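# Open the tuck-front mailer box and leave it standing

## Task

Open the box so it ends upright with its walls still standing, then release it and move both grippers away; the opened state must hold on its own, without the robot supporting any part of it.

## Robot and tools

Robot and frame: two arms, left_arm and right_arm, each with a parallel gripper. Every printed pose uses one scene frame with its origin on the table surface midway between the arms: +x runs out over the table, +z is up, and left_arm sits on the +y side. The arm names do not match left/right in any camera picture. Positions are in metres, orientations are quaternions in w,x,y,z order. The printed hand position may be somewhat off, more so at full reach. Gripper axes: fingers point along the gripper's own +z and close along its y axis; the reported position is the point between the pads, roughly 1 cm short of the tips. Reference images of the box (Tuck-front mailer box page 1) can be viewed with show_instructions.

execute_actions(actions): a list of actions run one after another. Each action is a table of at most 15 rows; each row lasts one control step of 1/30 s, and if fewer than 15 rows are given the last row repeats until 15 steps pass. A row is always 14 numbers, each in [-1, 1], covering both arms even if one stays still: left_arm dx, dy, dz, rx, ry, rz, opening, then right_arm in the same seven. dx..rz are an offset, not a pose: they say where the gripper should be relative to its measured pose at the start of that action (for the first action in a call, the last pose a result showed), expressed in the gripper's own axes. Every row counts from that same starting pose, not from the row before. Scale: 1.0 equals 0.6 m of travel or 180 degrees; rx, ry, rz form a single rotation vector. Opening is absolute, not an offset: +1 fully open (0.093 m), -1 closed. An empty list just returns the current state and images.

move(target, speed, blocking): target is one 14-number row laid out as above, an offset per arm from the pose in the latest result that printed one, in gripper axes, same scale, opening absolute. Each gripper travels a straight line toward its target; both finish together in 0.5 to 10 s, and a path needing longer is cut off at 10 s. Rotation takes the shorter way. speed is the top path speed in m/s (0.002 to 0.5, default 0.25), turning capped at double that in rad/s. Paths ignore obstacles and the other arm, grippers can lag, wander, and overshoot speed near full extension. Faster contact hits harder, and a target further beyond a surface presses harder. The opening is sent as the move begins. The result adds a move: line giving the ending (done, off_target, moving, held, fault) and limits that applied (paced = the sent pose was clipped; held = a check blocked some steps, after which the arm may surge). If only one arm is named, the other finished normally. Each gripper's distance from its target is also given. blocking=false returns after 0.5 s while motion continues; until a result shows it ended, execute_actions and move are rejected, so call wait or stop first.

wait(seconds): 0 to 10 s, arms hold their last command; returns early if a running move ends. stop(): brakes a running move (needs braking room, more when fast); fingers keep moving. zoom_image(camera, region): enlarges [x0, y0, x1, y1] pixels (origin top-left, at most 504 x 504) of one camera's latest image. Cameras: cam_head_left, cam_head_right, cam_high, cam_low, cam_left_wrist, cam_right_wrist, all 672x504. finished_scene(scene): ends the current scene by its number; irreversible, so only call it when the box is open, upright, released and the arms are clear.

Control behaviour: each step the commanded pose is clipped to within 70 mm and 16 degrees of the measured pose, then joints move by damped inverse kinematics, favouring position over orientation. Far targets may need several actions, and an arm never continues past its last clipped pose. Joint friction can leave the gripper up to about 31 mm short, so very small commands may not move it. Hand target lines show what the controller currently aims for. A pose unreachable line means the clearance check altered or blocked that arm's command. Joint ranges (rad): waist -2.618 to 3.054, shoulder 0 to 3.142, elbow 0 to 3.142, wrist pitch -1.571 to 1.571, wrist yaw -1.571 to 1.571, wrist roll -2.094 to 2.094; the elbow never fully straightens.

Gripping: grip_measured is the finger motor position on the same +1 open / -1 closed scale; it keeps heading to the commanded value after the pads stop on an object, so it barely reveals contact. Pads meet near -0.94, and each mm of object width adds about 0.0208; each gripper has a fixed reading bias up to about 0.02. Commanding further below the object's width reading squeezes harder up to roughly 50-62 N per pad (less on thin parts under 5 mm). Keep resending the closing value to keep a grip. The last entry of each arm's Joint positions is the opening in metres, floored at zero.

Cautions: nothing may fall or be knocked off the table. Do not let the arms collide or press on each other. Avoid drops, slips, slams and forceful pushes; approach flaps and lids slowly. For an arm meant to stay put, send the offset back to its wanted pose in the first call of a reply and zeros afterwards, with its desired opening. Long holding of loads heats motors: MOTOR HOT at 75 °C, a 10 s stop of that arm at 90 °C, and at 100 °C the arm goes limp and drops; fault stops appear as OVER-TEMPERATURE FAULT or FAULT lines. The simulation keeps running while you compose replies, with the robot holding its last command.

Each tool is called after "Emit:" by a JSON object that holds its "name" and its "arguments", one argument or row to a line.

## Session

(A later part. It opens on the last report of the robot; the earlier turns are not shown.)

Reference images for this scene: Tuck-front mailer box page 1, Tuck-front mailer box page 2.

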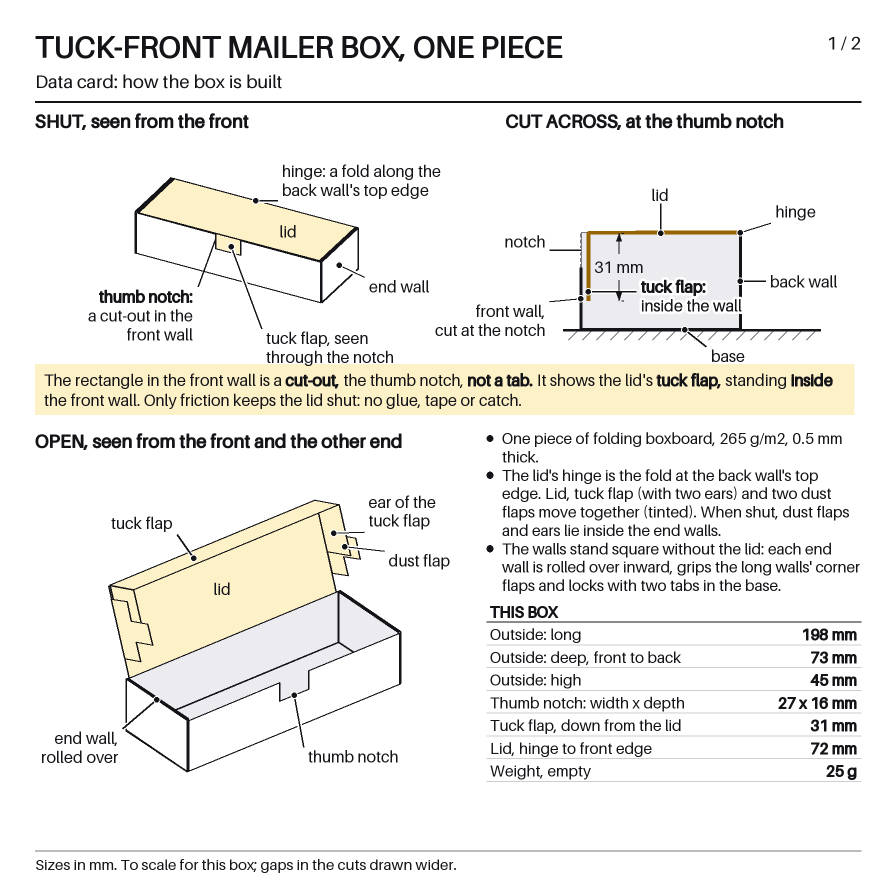

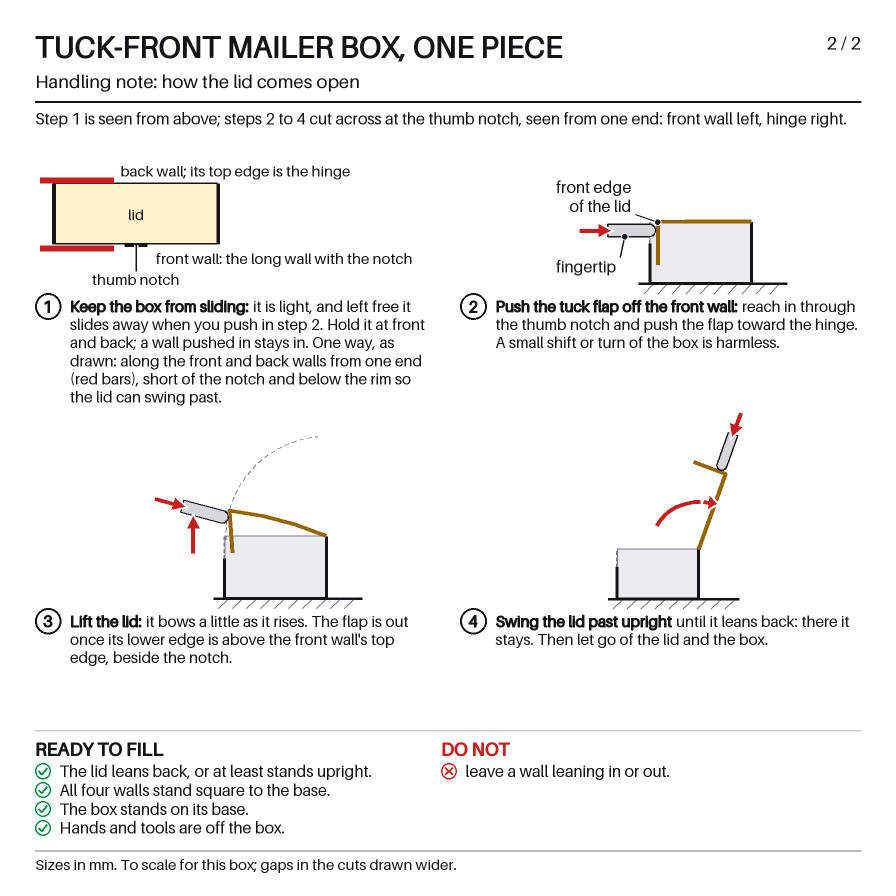

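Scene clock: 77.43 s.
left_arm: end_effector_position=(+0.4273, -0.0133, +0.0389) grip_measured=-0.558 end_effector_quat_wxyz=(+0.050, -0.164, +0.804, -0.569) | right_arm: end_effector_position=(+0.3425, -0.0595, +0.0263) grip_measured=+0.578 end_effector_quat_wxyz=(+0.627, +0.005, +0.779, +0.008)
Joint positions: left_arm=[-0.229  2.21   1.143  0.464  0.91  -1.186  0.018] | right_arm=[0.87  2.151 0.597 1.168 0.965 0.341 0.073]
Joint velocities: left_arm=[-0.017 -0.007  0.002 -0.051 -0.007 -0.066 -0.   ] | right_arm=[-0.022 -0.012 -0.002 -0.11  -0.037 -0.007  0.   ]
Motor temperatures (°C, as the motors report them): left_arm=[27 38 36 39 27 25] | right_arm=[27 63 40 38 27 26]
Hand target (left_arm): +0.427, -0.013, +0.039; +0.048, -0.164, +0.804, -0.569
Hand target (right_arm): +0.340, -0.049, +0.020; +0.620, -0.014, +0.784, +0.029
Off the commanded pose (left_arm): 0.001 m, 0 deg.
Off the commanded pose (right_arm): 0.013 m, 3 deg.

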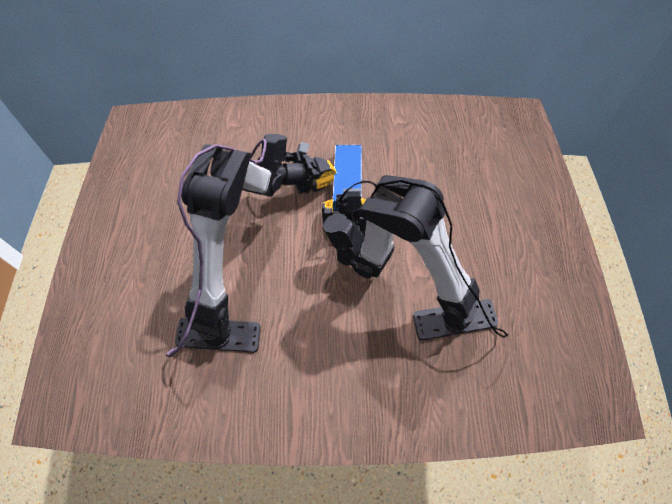

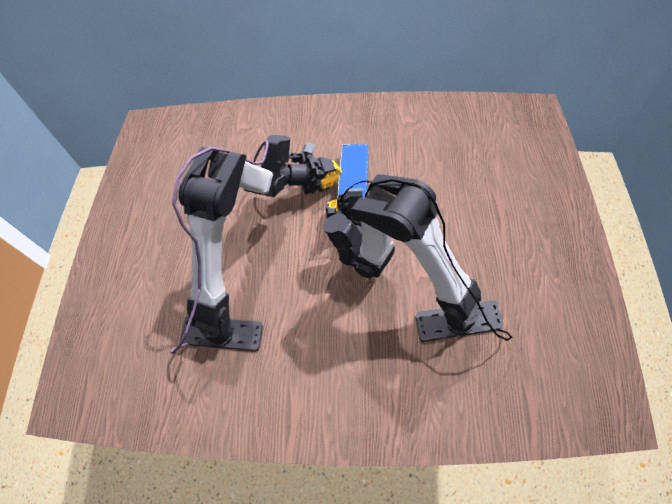

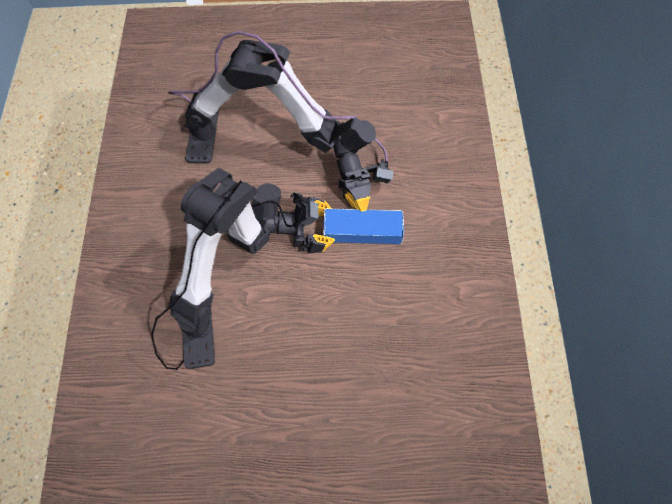

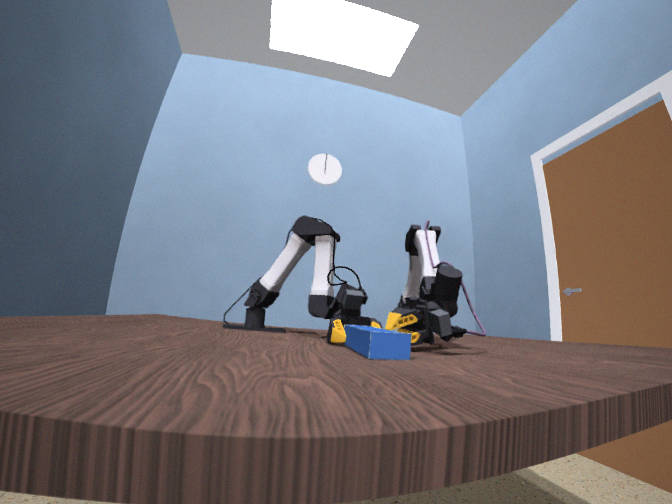

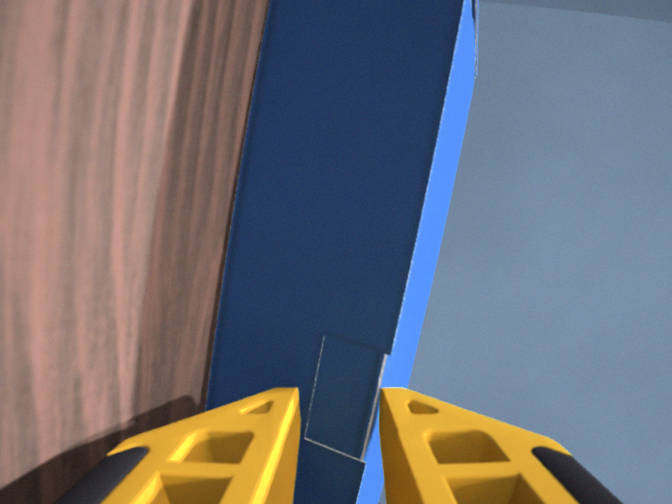

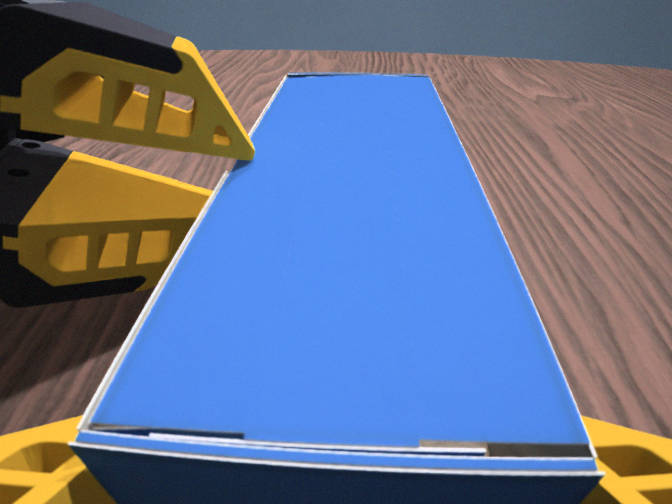

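Emit:
{"name": "execute_actions", "arguments": {
  "actions": [
    [[0,-0.01,0,0,0,0,-0.5,0.01,-0.035,0,0.03,0.02,0,0.575]],
    [[0,0,0,0,0,0,-0.5,0.01,-0.02,0,0.02,0,0,0.575]],
    [[0.005,0.035,0.012,0,0.015,0,-0.6,0,0,0,0,0,0,0.575]],
    [[0,0,0,0,0,0,-0.6,0,0,0,0,0,0,0.575]]
  ]
}}

Scene clock: 81.43 s.
left_arm: end_effector_position=(+0.4220, -0.0143, +0.0285) grip_measured=-0.599 end_effector_quat_wxyz=(+0.038, -0.150, +0.804, -0.574) | right_arm: end_effector_position=(+0.3397, -0.0822, +0.0239) grip_measured=+0.578 end_effector_quat_wxyz=(+0.613, +0.052, +0.788, -0.027)
Joint positions: left_arm=[-0.226  2.244  1.143  0.482  0.949 -1.163  0.016] | right_arm=[0.865 2.093 0.597 0.974 1.052 0.486 0.073]
Joint velocities: left_arm=[ 0.012 -0.012 -0.022  0.051 -0.007 -0.007 -0.001] | right_arm=[ 0.012  0.007 -0.012 -0.037 -0.037  0.007  0.001]
Motor temperatures (°C, as the motors report them): left_arm=[27 39 36 39 27 25] | right_arm=[27 62 40 38 27 26]
Hand target (left_arm): +0.422, -0.014, +0.028; +0.038, -0.150, +0.804, -0.574
Hand target (right_arm): +0.340, -0.082, +0.024; +0.613, +0.052, +0.788, -0.027
Off the commanded pose (left_arm): 0.000 m, 0 deg.
Off the commanded pose (right_arm): 0.000 m, 0 deg.

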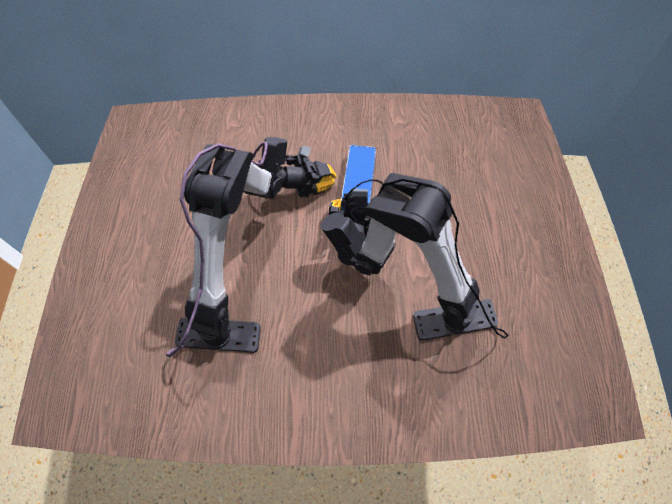

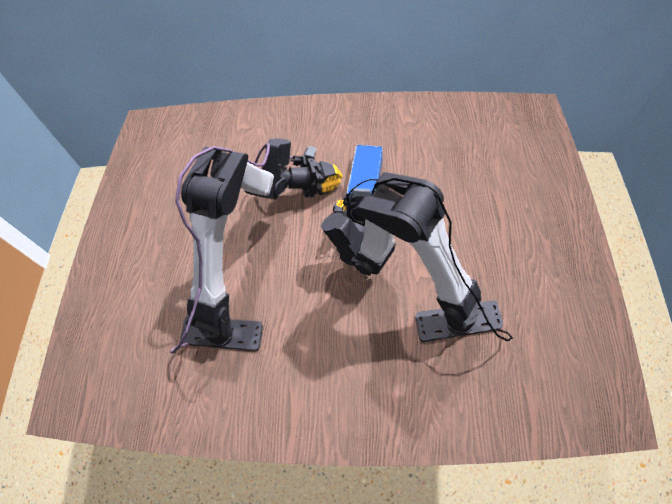

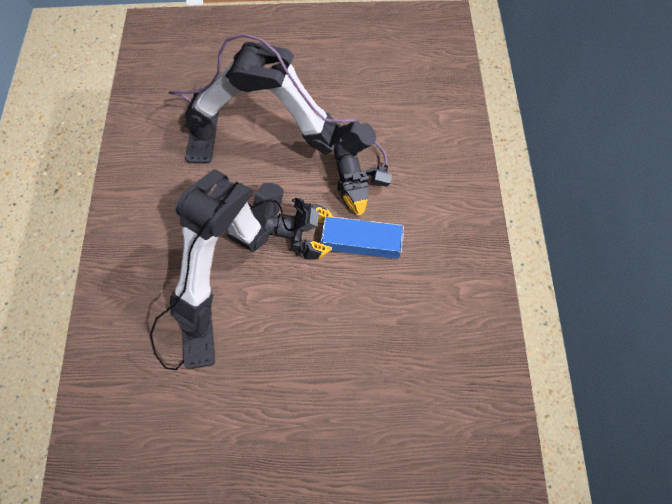

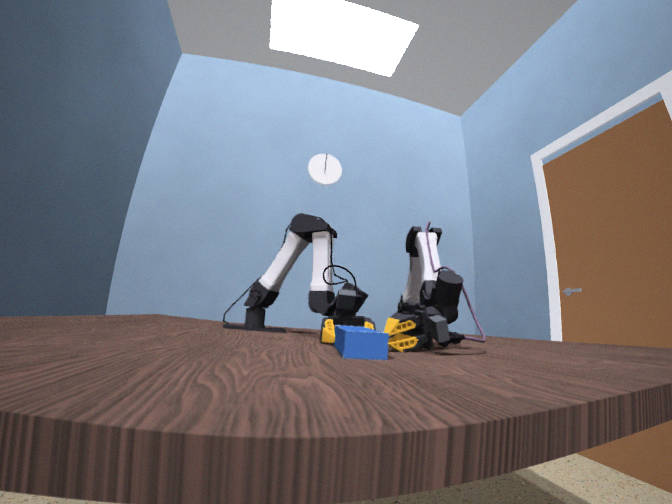

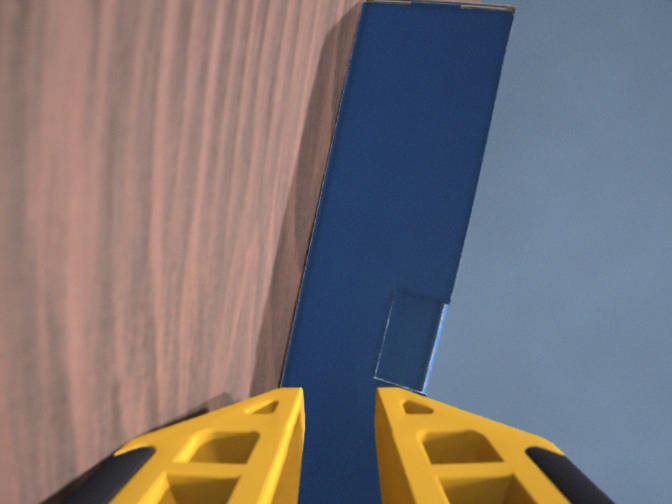

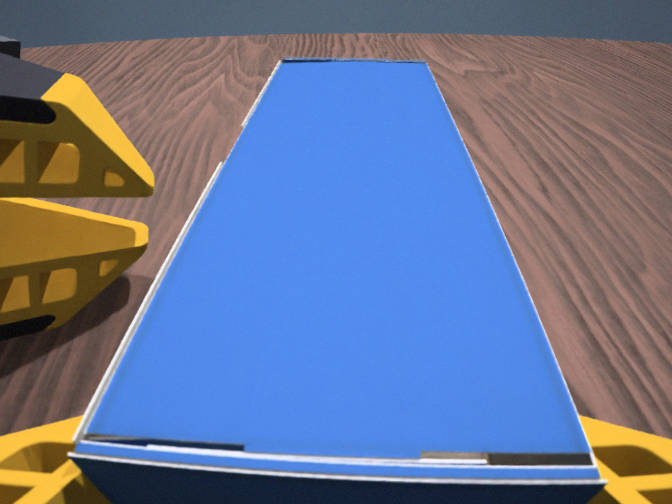

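Emit:
{"name": "execute_actions", "arguments": {
  "actions": [
    [[0,0,0,-0.03,0,0,-0.56,0.015,0.03,0,-0.03,0.02,0,0.575]],
    [[0,0,0,0,0,0,-0.56,0.015,0.025,0,-0.025,0.02,0,0.575]],
    [[0,0,0,0,0,0,-0.56,0.015,0.02,0,-0.02,0.01,0,0.575]]
  ]
}}

Scene clock: 85.20 s.
left_arm: end_effector_position=(+0.4210, -0.0135, +0.0272) grip_measured=-0.562 end_effector_quat_wxyz=(+0.034, -0.145, +0.823, -0.548) | right_arm: end_effector_position=(+0.3388, -0.0658, +0.0218) grip_measured=+0.578 end_effector_quat_wxyz=(+0.596, +0.022, +0.803, +0.010)
Joint positions: left_arm=[-0.231  2.223  1.185  0.319  0.923 -1.073  0.018] | right_arm=[0.865 2.07  0.597 0.955 0.947 0.478 0.073]
Joint velocities: left_arm=[-0.012 -0.002  0.007 -0.022  0.051 -0.007 -0.   ] | right_arm=[ 0.002  0.002 -0.007 -0.11  -0.037 -0.051  0.001]
Motor temperatures (°C, as the motors report them): left_arm=[27 39 36 39 27 25] | right_arm=[27 62 40 38 27 26]
Hand target (left_arm): +0.421, -0.014, +0.027; +0.034, -0.145, +0.823, -0.548
Hand target (right_arm): +0.336, -0.056, +0.013; +0.583, +0.006, +0.812, +0.030
Off the commanded pose (left_arm): 0.000 m, 0 deg.
Off the commanded pose (right_arm): 0.014 m, 3 deg.

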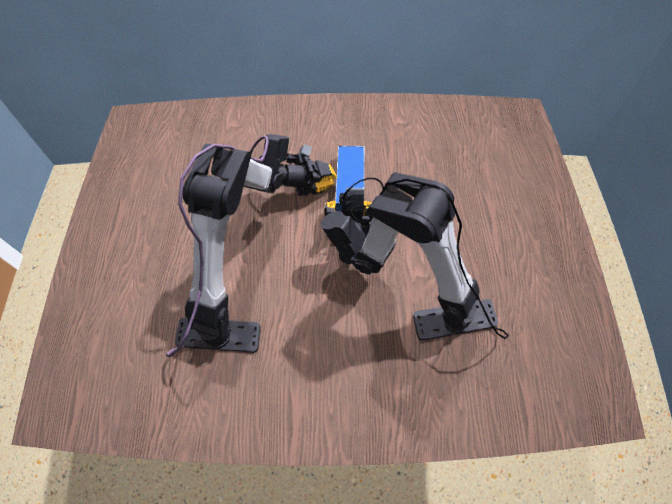

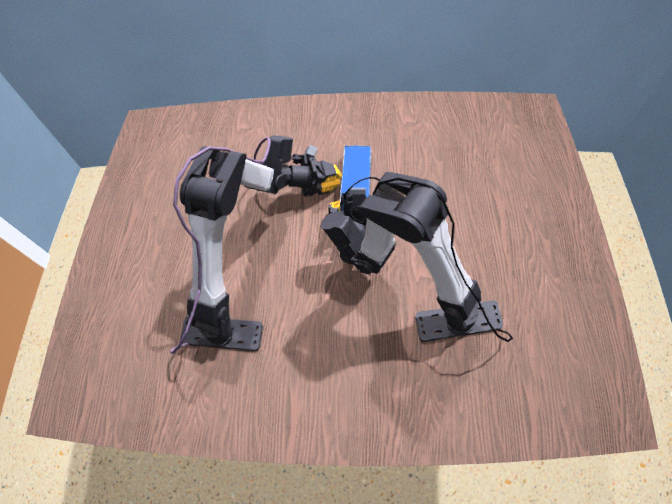

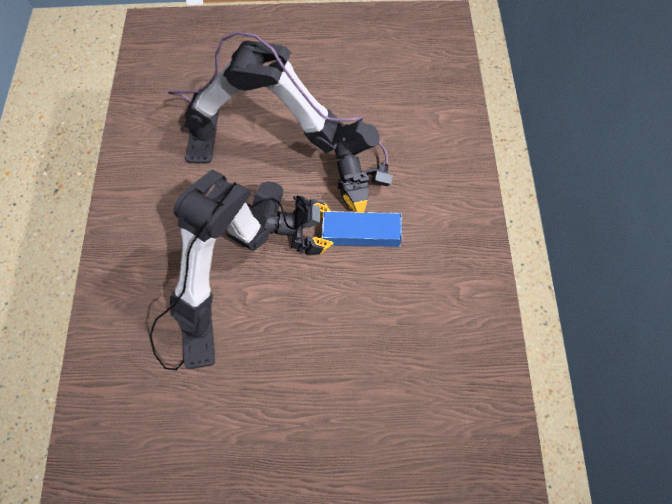

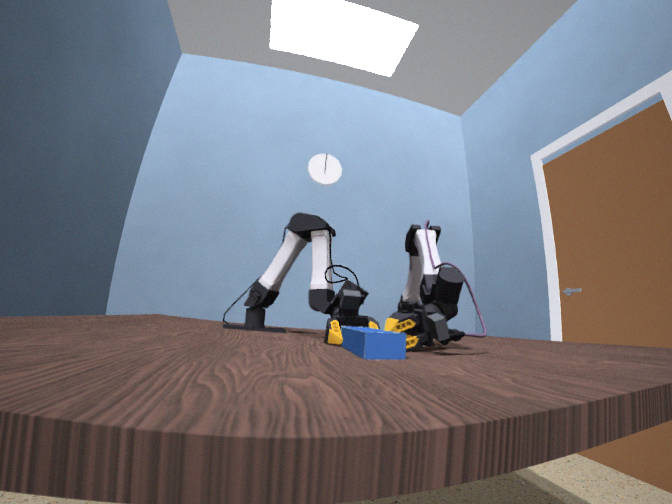

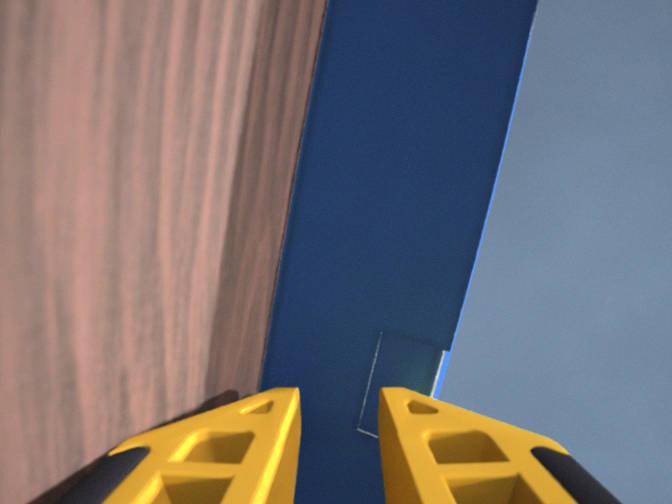

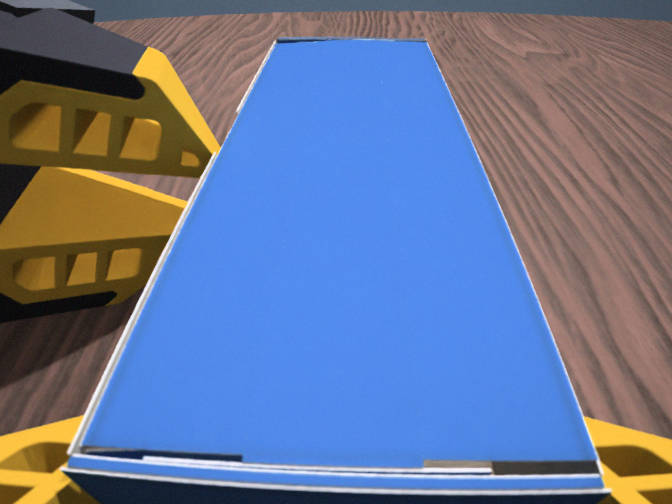

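Push firmer, then jack slowly.

Emit:
{"name": "execute_actions", "arguments": {
  "actions": [
    [[0,0,0,0,0,0,-0.58,0.012,0.035,0,-0.033,0.008,-0.015,0.575]],
    [[0,0.008,0.006,0,0,0,-0.56,0.012,0.035,0,-0.033,0.008,-0.015,0.575],[0,0.008,0.006,0,0,0,-0.54,0.012,0.035,0,-0.033,0.008,-0.015,0.575],[0,0.008,0.006,0,0,0,-0.52,0.012,0.035,0,-0.033,0.008,-0.015,0.575],[0,0.008,0.006,0,0,0,-0.50,0.012,0.035,0,-0.033,0.008,-0.015,0.575],[0,0.008,0.006,0,0,0,-0.48,0.012,0.035,0,-0.033,0.008,-0.015,0.575],[0,0.008,0.006,0,0,0,-0.46,0.012,0.035,0,-0.033,0.008,-0.015,0.575],[0,0.008,0.006,0,0,0,-0.44,0.012,0.035,0,-0.033,0.008,-0.015,0.575],[0,0.008,0.006,0,0,0,-0.42,0.012,0.035,0,-0.033,0.008,-0.015,0.575],[0,0.008,0.006,0,0,0,-0.40,0.012,0.035,0,-0.033,0.008,-0.015,0.575],[0,0.008,0.006,0,0,0,-0.38,0.012,0.035,0,-0.033,0.008,-0.015,0.575],[0,0.008,0.006,0,0,0,-0.36,0.012,0.035,0,-0.033,0.008,-0.015,0.575],[0,0.008,0.006,0,0,0,-0.34,0.012,0.035,0,-0.033,0.008,-0.015,0.575],[0,0.008,0.006,0,0,0,-0.32,0.012,0.035,0,-0.033,0.008,-0.015,0.575],[0,0.008,0.006,0,0,0,-0.30,0.012,0.035,0,-0.033,0.008,-0.015,0.575]]
  ]
}}

Scene clock: 91.60 s.
left_arm: end_effector_position=(+0.4230, -0.0137, +0.0323) grip_measured=-0.306 end_effector_quat_wxyz=(+0.037, -0.139, +0.818, -0.557) | right_arm: end_effector_position=(+0.3394, -0.0605, +0.0225) grip_measured=+0.578 end_effector_quat_wxyz=(+0.597, -0.002, +0.802, +0.009)
Joint positions: left_arm=[-0.226  2.223  1.185  0.346  0.94  -1.083  0.031] | right_arm=[0.865 2.076 0.597 0.983 0.923 0.42  0.073]
Joint velocities: left_arm=[ 0.017 -0.007 -0.012 -0.022 -0.037 -0.022  0.004] | right_arm=[ 0.012 -0.017 -0.002 -0.037 -0.037 -0.051 -0.   ]
Motor temperatures (°C, as the motors report them): left_arm=[27 40 36 39 27 25] | right_arm=[27 62 40 38 27 26]
Hand target (left_arm): +0.422, -0.014, +0.021; +0.036, -0.146, +0.824, -0.547
Hand target (right_arm): +0.335, -0.041, +0.016; +0.584, -0.045, +0.809, +0.038
Off the commanded pose (left_arm): 0.011 m, 2 deg.
Off the commanded pose (right_arm): 0.022 m, 6 deg.

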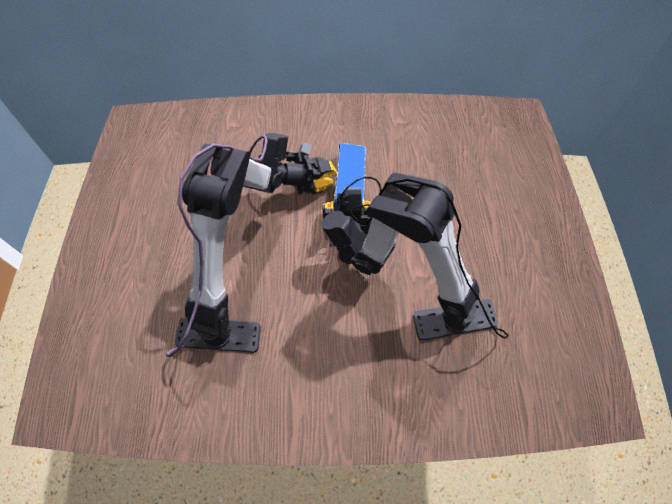

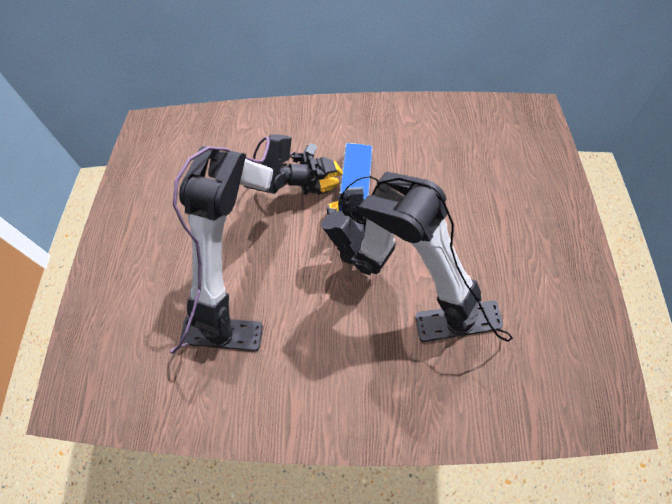

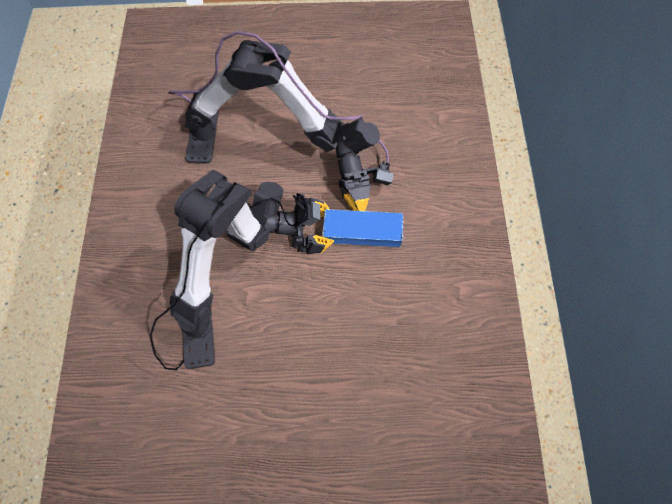

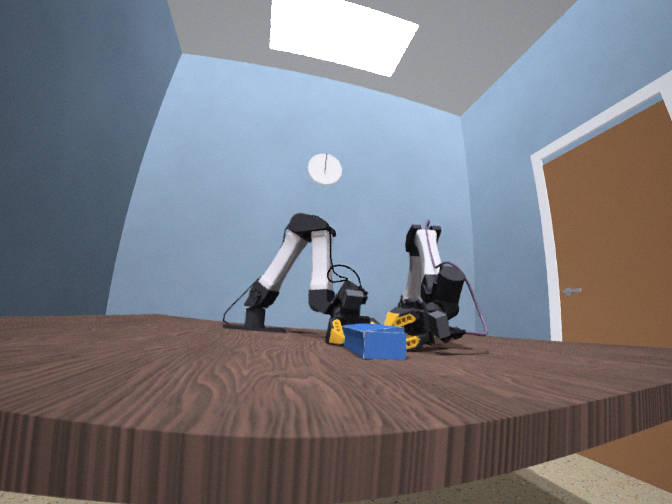

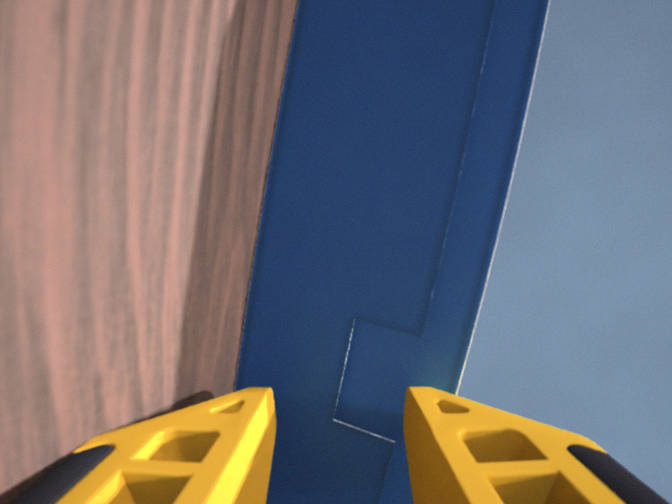

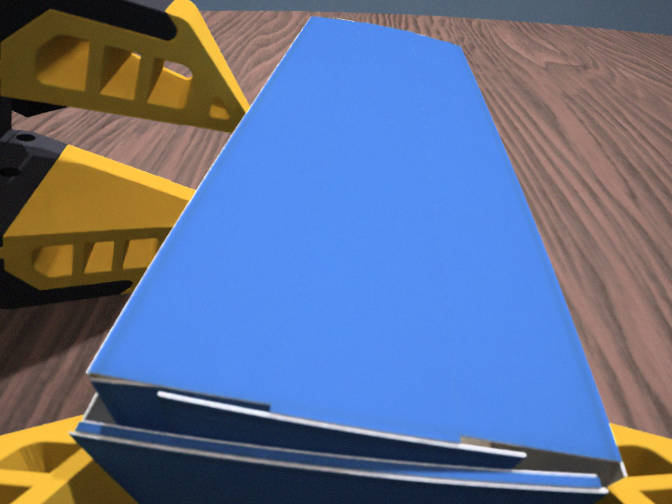

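Better; continue.

Emit:
{"name": "execute_actions", "arguments": {
  "actions": [
    [[0,0.01,0.006,0,0,0,-0.28,0.012,0.035,0,-0.033,0.008,-0.015,0.575],[0,0.01,0.006,0,0,0,-0.26,0.012,0.035,0,-0.033,0.008,-0.015,0.575],[0,0.01,0.006,0,0,0,-0.24,0.012,0.035,0,-0.033,0.008,-0.015,0.575],[0,0.01,0.006,0,0,0,-0.22,0.012,0.035,0,-0.033,0.008,-0.015,0.575],[0,0.01,0.006,0,0,0,-0.20,0.012,0.035,0,-0.033,0.008,-0.015,0.575],[0,0.01,0.006,0,0,0,-0.18,0.012,0.035,0,-0.033,0.008,-0.015,0.575],[0,0.01,0.006,0,0,0,-0.16,0.012,0.035,0,-0.033,0.008,-0.015,0.575],[0,0.01,0.006,0,0,0,-0.14,0.012,0.035,0,-0.033,0.008,-0.015,0.575],[0,0.01,0.006,0,0,0,-0.12,0.012,0.035,0,-0.033,0.008,-0.015,0.575],[0,0.01,0.006,0,0,0,-0.10,0.012,0.035,0,-0.033,0.008,-0.015,0.575],[0,0.01,0.006,0,0,0,-0.08,0.012,0.035,0,-0.033,0.008,-0.015,0.575],[0,0.01,0.006,0,0,0,-0.06,0.012,0.035,0,-0.033,0.008,-0.015,0.575],[0,0.01,0.006,0,0,0,-0.04,0.012,0.035,0,-0.033,0.008,-0.015,0.575],[0,0.01,0.006,0,0,0,-0.02,0.012,0.035,0,-0.033,0.008,-0.015,0.575],[0,0.01,0.006,0,0,0,0,0.012,0.035,0,-0.033,0.008,-0.015,0.575]]
  ]
}}

Scene clock: 97.10 s.
left_arm: end_effector_position=(+0.4237, -0.0147, +0.0395) grip_measured=-0.013 end_effector_quat_wxyz=(+0.039, -0.127, +0.810, -0.571) | right_arm: end_effector_position=(+0.3395, -0.0602, +0.0230) grip_measured=+0.578 end_effector_quat_wxyz=(+0.598, -0.006, +0.802, +0.007)
Joint positions: left_arm=[-0.222  2.223  1.185  0.38   0.971 -1.092  0.045] | right_arm=[0.865 2.076 0.597 0.987 0.923 0.408 0.073]
Joint velocities: left_arm=[-0.002 -0.007  0.002  0.022  0.007  0.022  0.021] | right_arm=[-0.002 -0.007 -0.002  0.022 -0.022 -0.037  0.   ]
Motor temperatures (°C, as the motors report them): left_arm=[27 40 36 39 27 25] | right_arm=[27 61 40 39 27 27]
Hand target (left_arm): +0.422, -0.015, +0.026; +0.037, -0.139, +0.818, -0.557
Hand target (right_arm): +0.335, -0.040, +0.016; +0.586, -0.051, +0.808, +0.035
Off the commanded pose (left_arm): 0.014 m, 2 deg.
Off the commanded pose (right_arm): 0.022 m, 6 deg.

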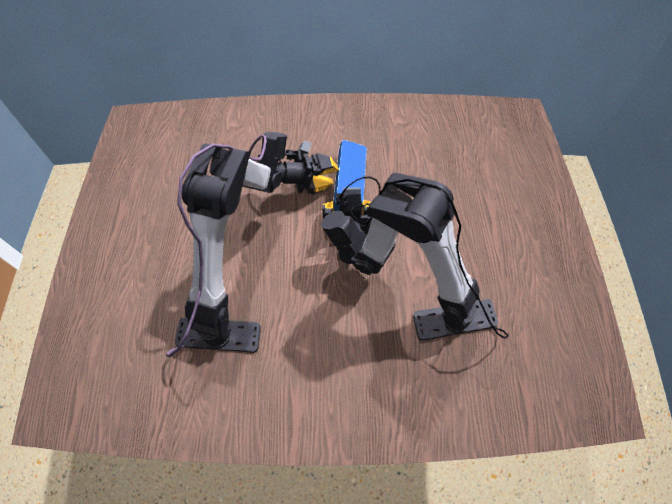

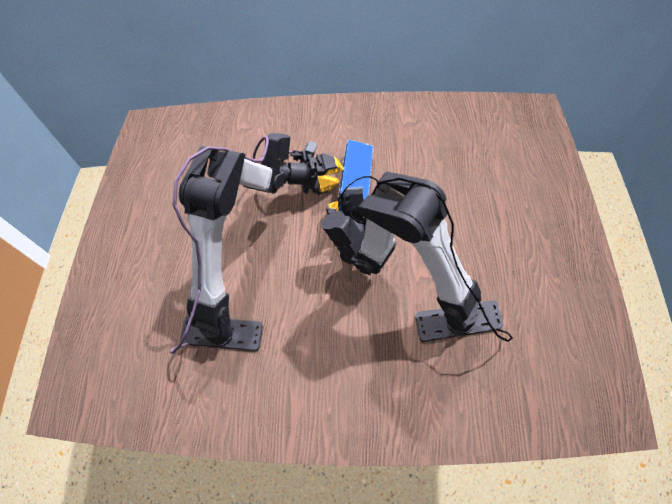

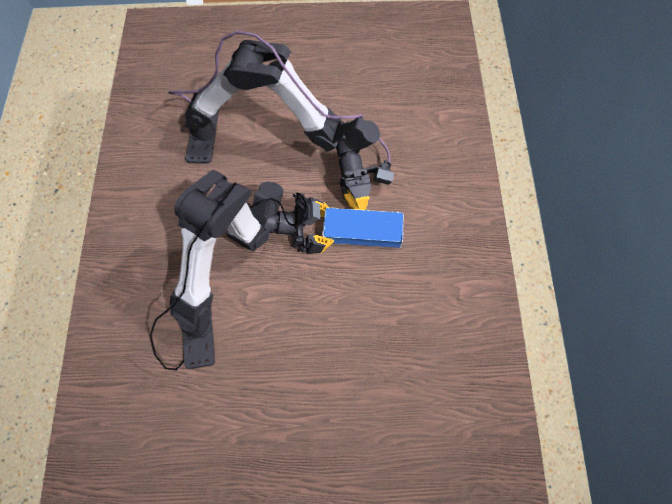

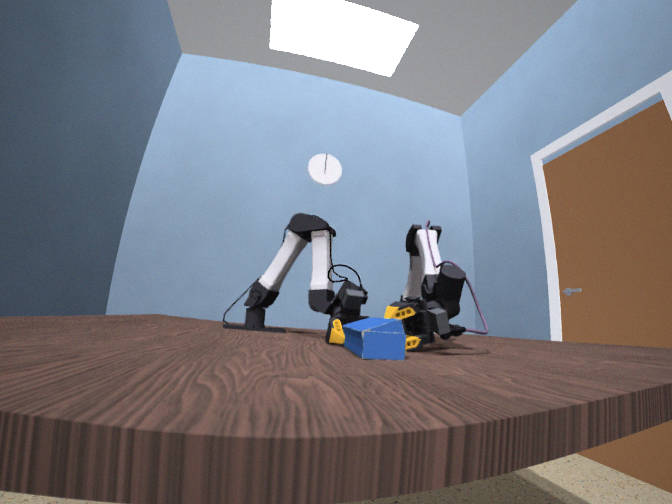

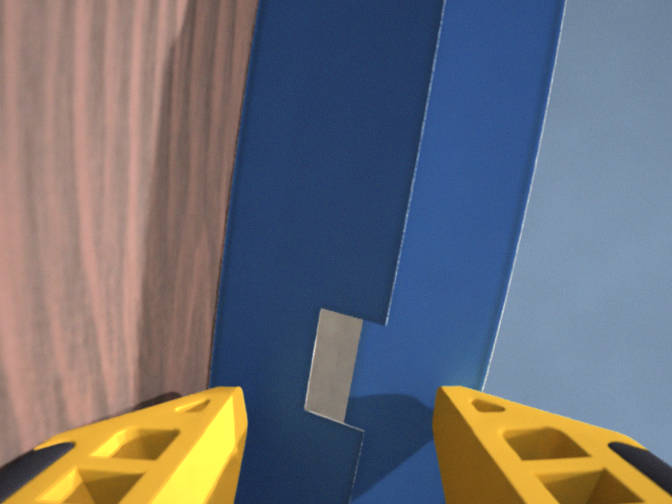

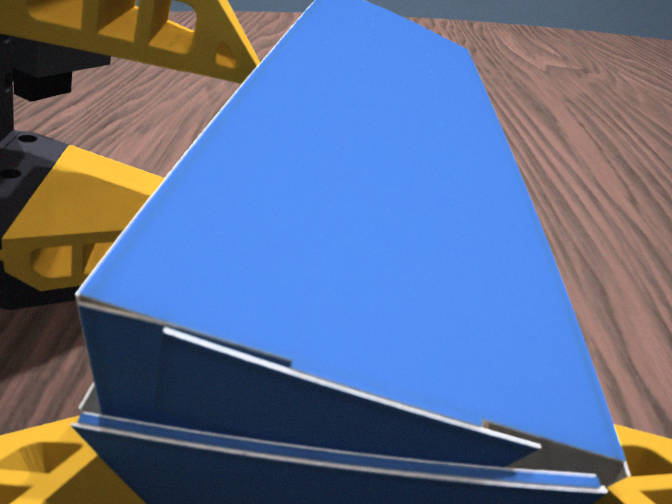

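Emit:
{"name": "execute_actions", "arguments": {
  "actions": [
    [[0,0.01,0.006,0,0,0,0.02,0.012,0.035,0,-0.033,0.008,-0.015,0.575],[0,0.01,0.006,0,0,0,0.04,0.012,0.035,0,-0.033,0.008,-0.015,0.575],[0,0.01,0.006,0,0,0,0.06,0.012,0.035,0,-0.033,0.008,-0.015,0.575],[0,0.01,0.006,0,0,0,0.08,0.012,0.035,0,-0.033,0.008,-0.015,0.575],[0,0.01,0.006,0,0,0,0.10,0.012,0.035,0,-0.033,0.008,-0.015,0.575],[0,0.01,0.006,0,0,0,0.12,0.012,0.035,0,-0.033,0.008,-0.015,0.575],[0,0.01,0.006,0,0,0,0.14,0.012,0.035,0,-0.033,0.008,-0.015,0.575],[0,0.01,0.006,0,0,0,0.16,0.012,0.035,0,-0.033,0.008,-0.015,0.575],[0,0.01,0.006,0,0,0,0.18,0.012,0.035,0,-0.033,0.008,-0.015,0.575],[0,0.01,0.006,0,0,0,0.20,0.012,0.035,0,-0.033,0.008,-0.015,0.575],[0,0.01,0.006,0,0,0,0.22,0.012,0.035,0,-0.033,0.008,-0.015,0.575]]
  ]
}}

Scene clock: 102.97 s.
left_arm: end_effector_position=(+0.4240, -0.0153, +0.0460) grip_measured=+0.217 end_effector_quat_wxyz=(+0.039, -0.117, +0.803, -0.583) | right_arm: end_effector_position=(+0.3398, -0.0597, +0.0234) grip_measured=+0.578 end_effector_quat_wxyz=(+0.598, -0.010, +0.801, +0.005)
Joint positions: left_arm=[-0.217  2.223  1.185  0.411  1.    -1.101  0.056] | right_arm=[0.864 2.076 0.597 0.991 0.92  0.396 0.073]
Joint velocities: left_arm=[ 0.012 -0.017 -0.007  0.037 -0.066 -0.007 -0.001] | right_arm=[ 0.017  0.007  0.002 -0.007  0.022 -0.022  0.002]
Motor temperatures (°C, as the motors report them): left_arm=[27 41 36 39 27 25] | right_arm=[27 61 39 39 27 27]
Hand target (left_arm): +0.423, -0.016, +0.033; +0.039, -0.127, +0.810, -0.571
Hand target (right_arm): +0.336, -0.040, +0.017; +0.586, -0.055, +0.808, +0.033
Off the commanded pose (left_arm): 0.013 m, 2 deg.
Off the commanded pose (right_arm): 0.022 m, 6 deg.

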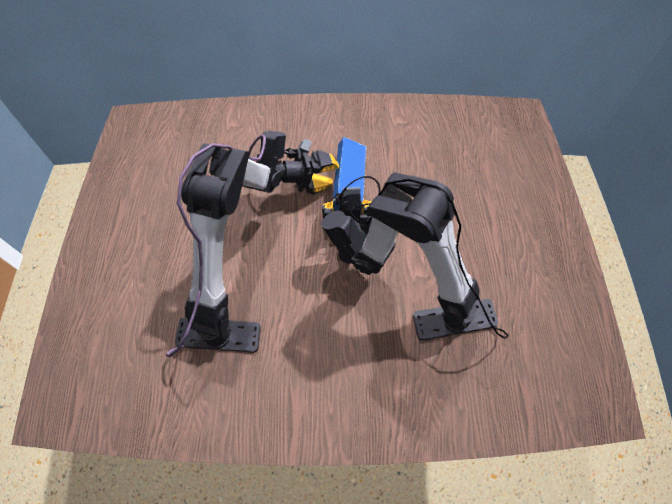

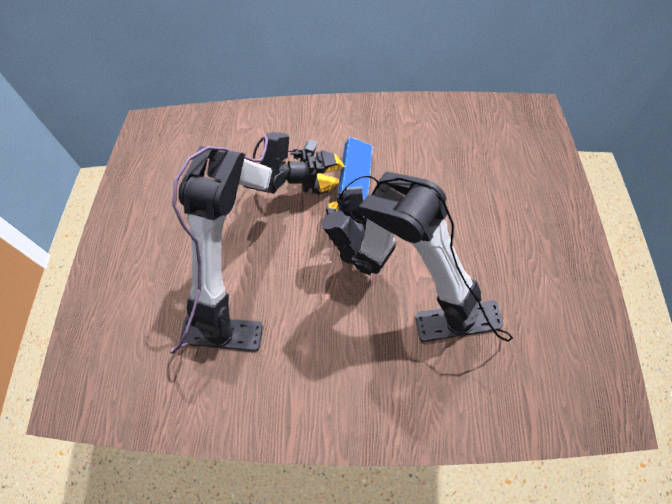

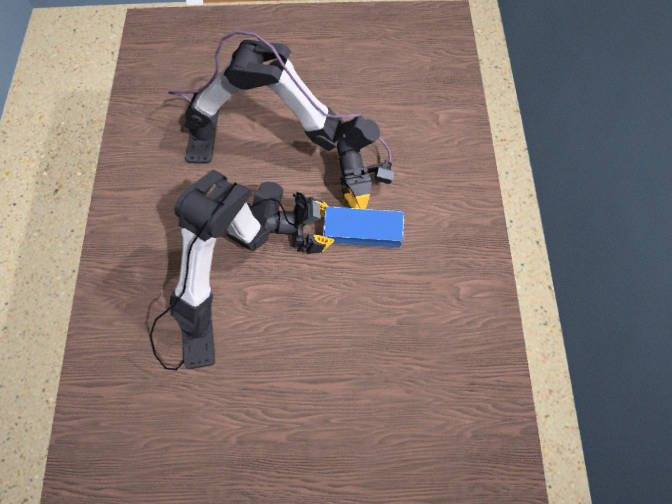

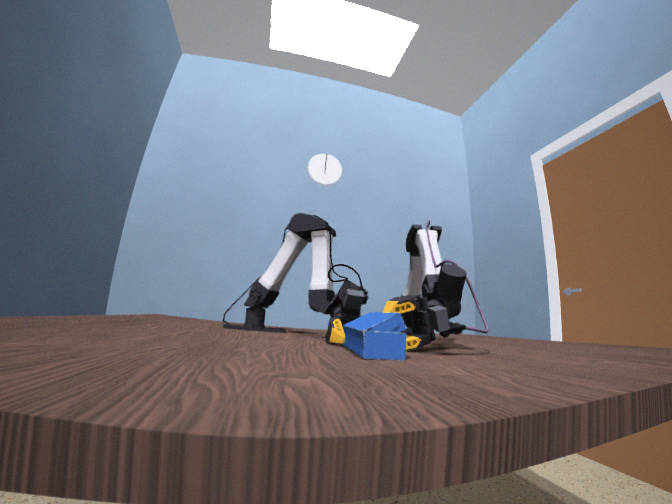

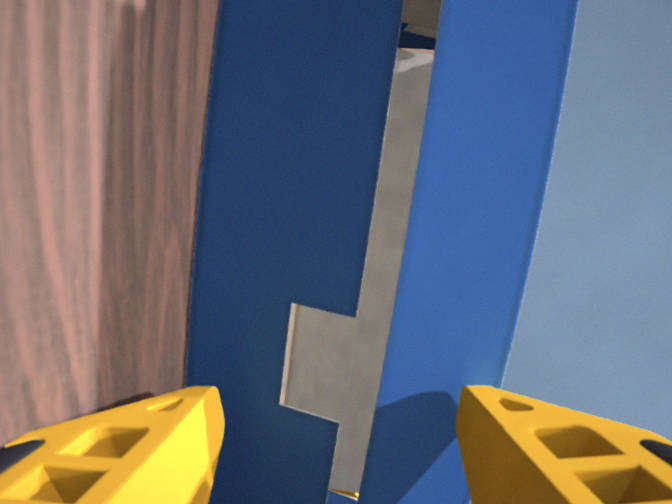

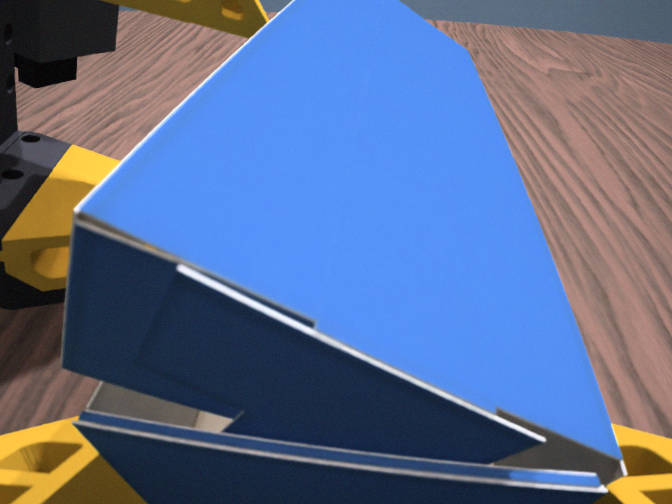

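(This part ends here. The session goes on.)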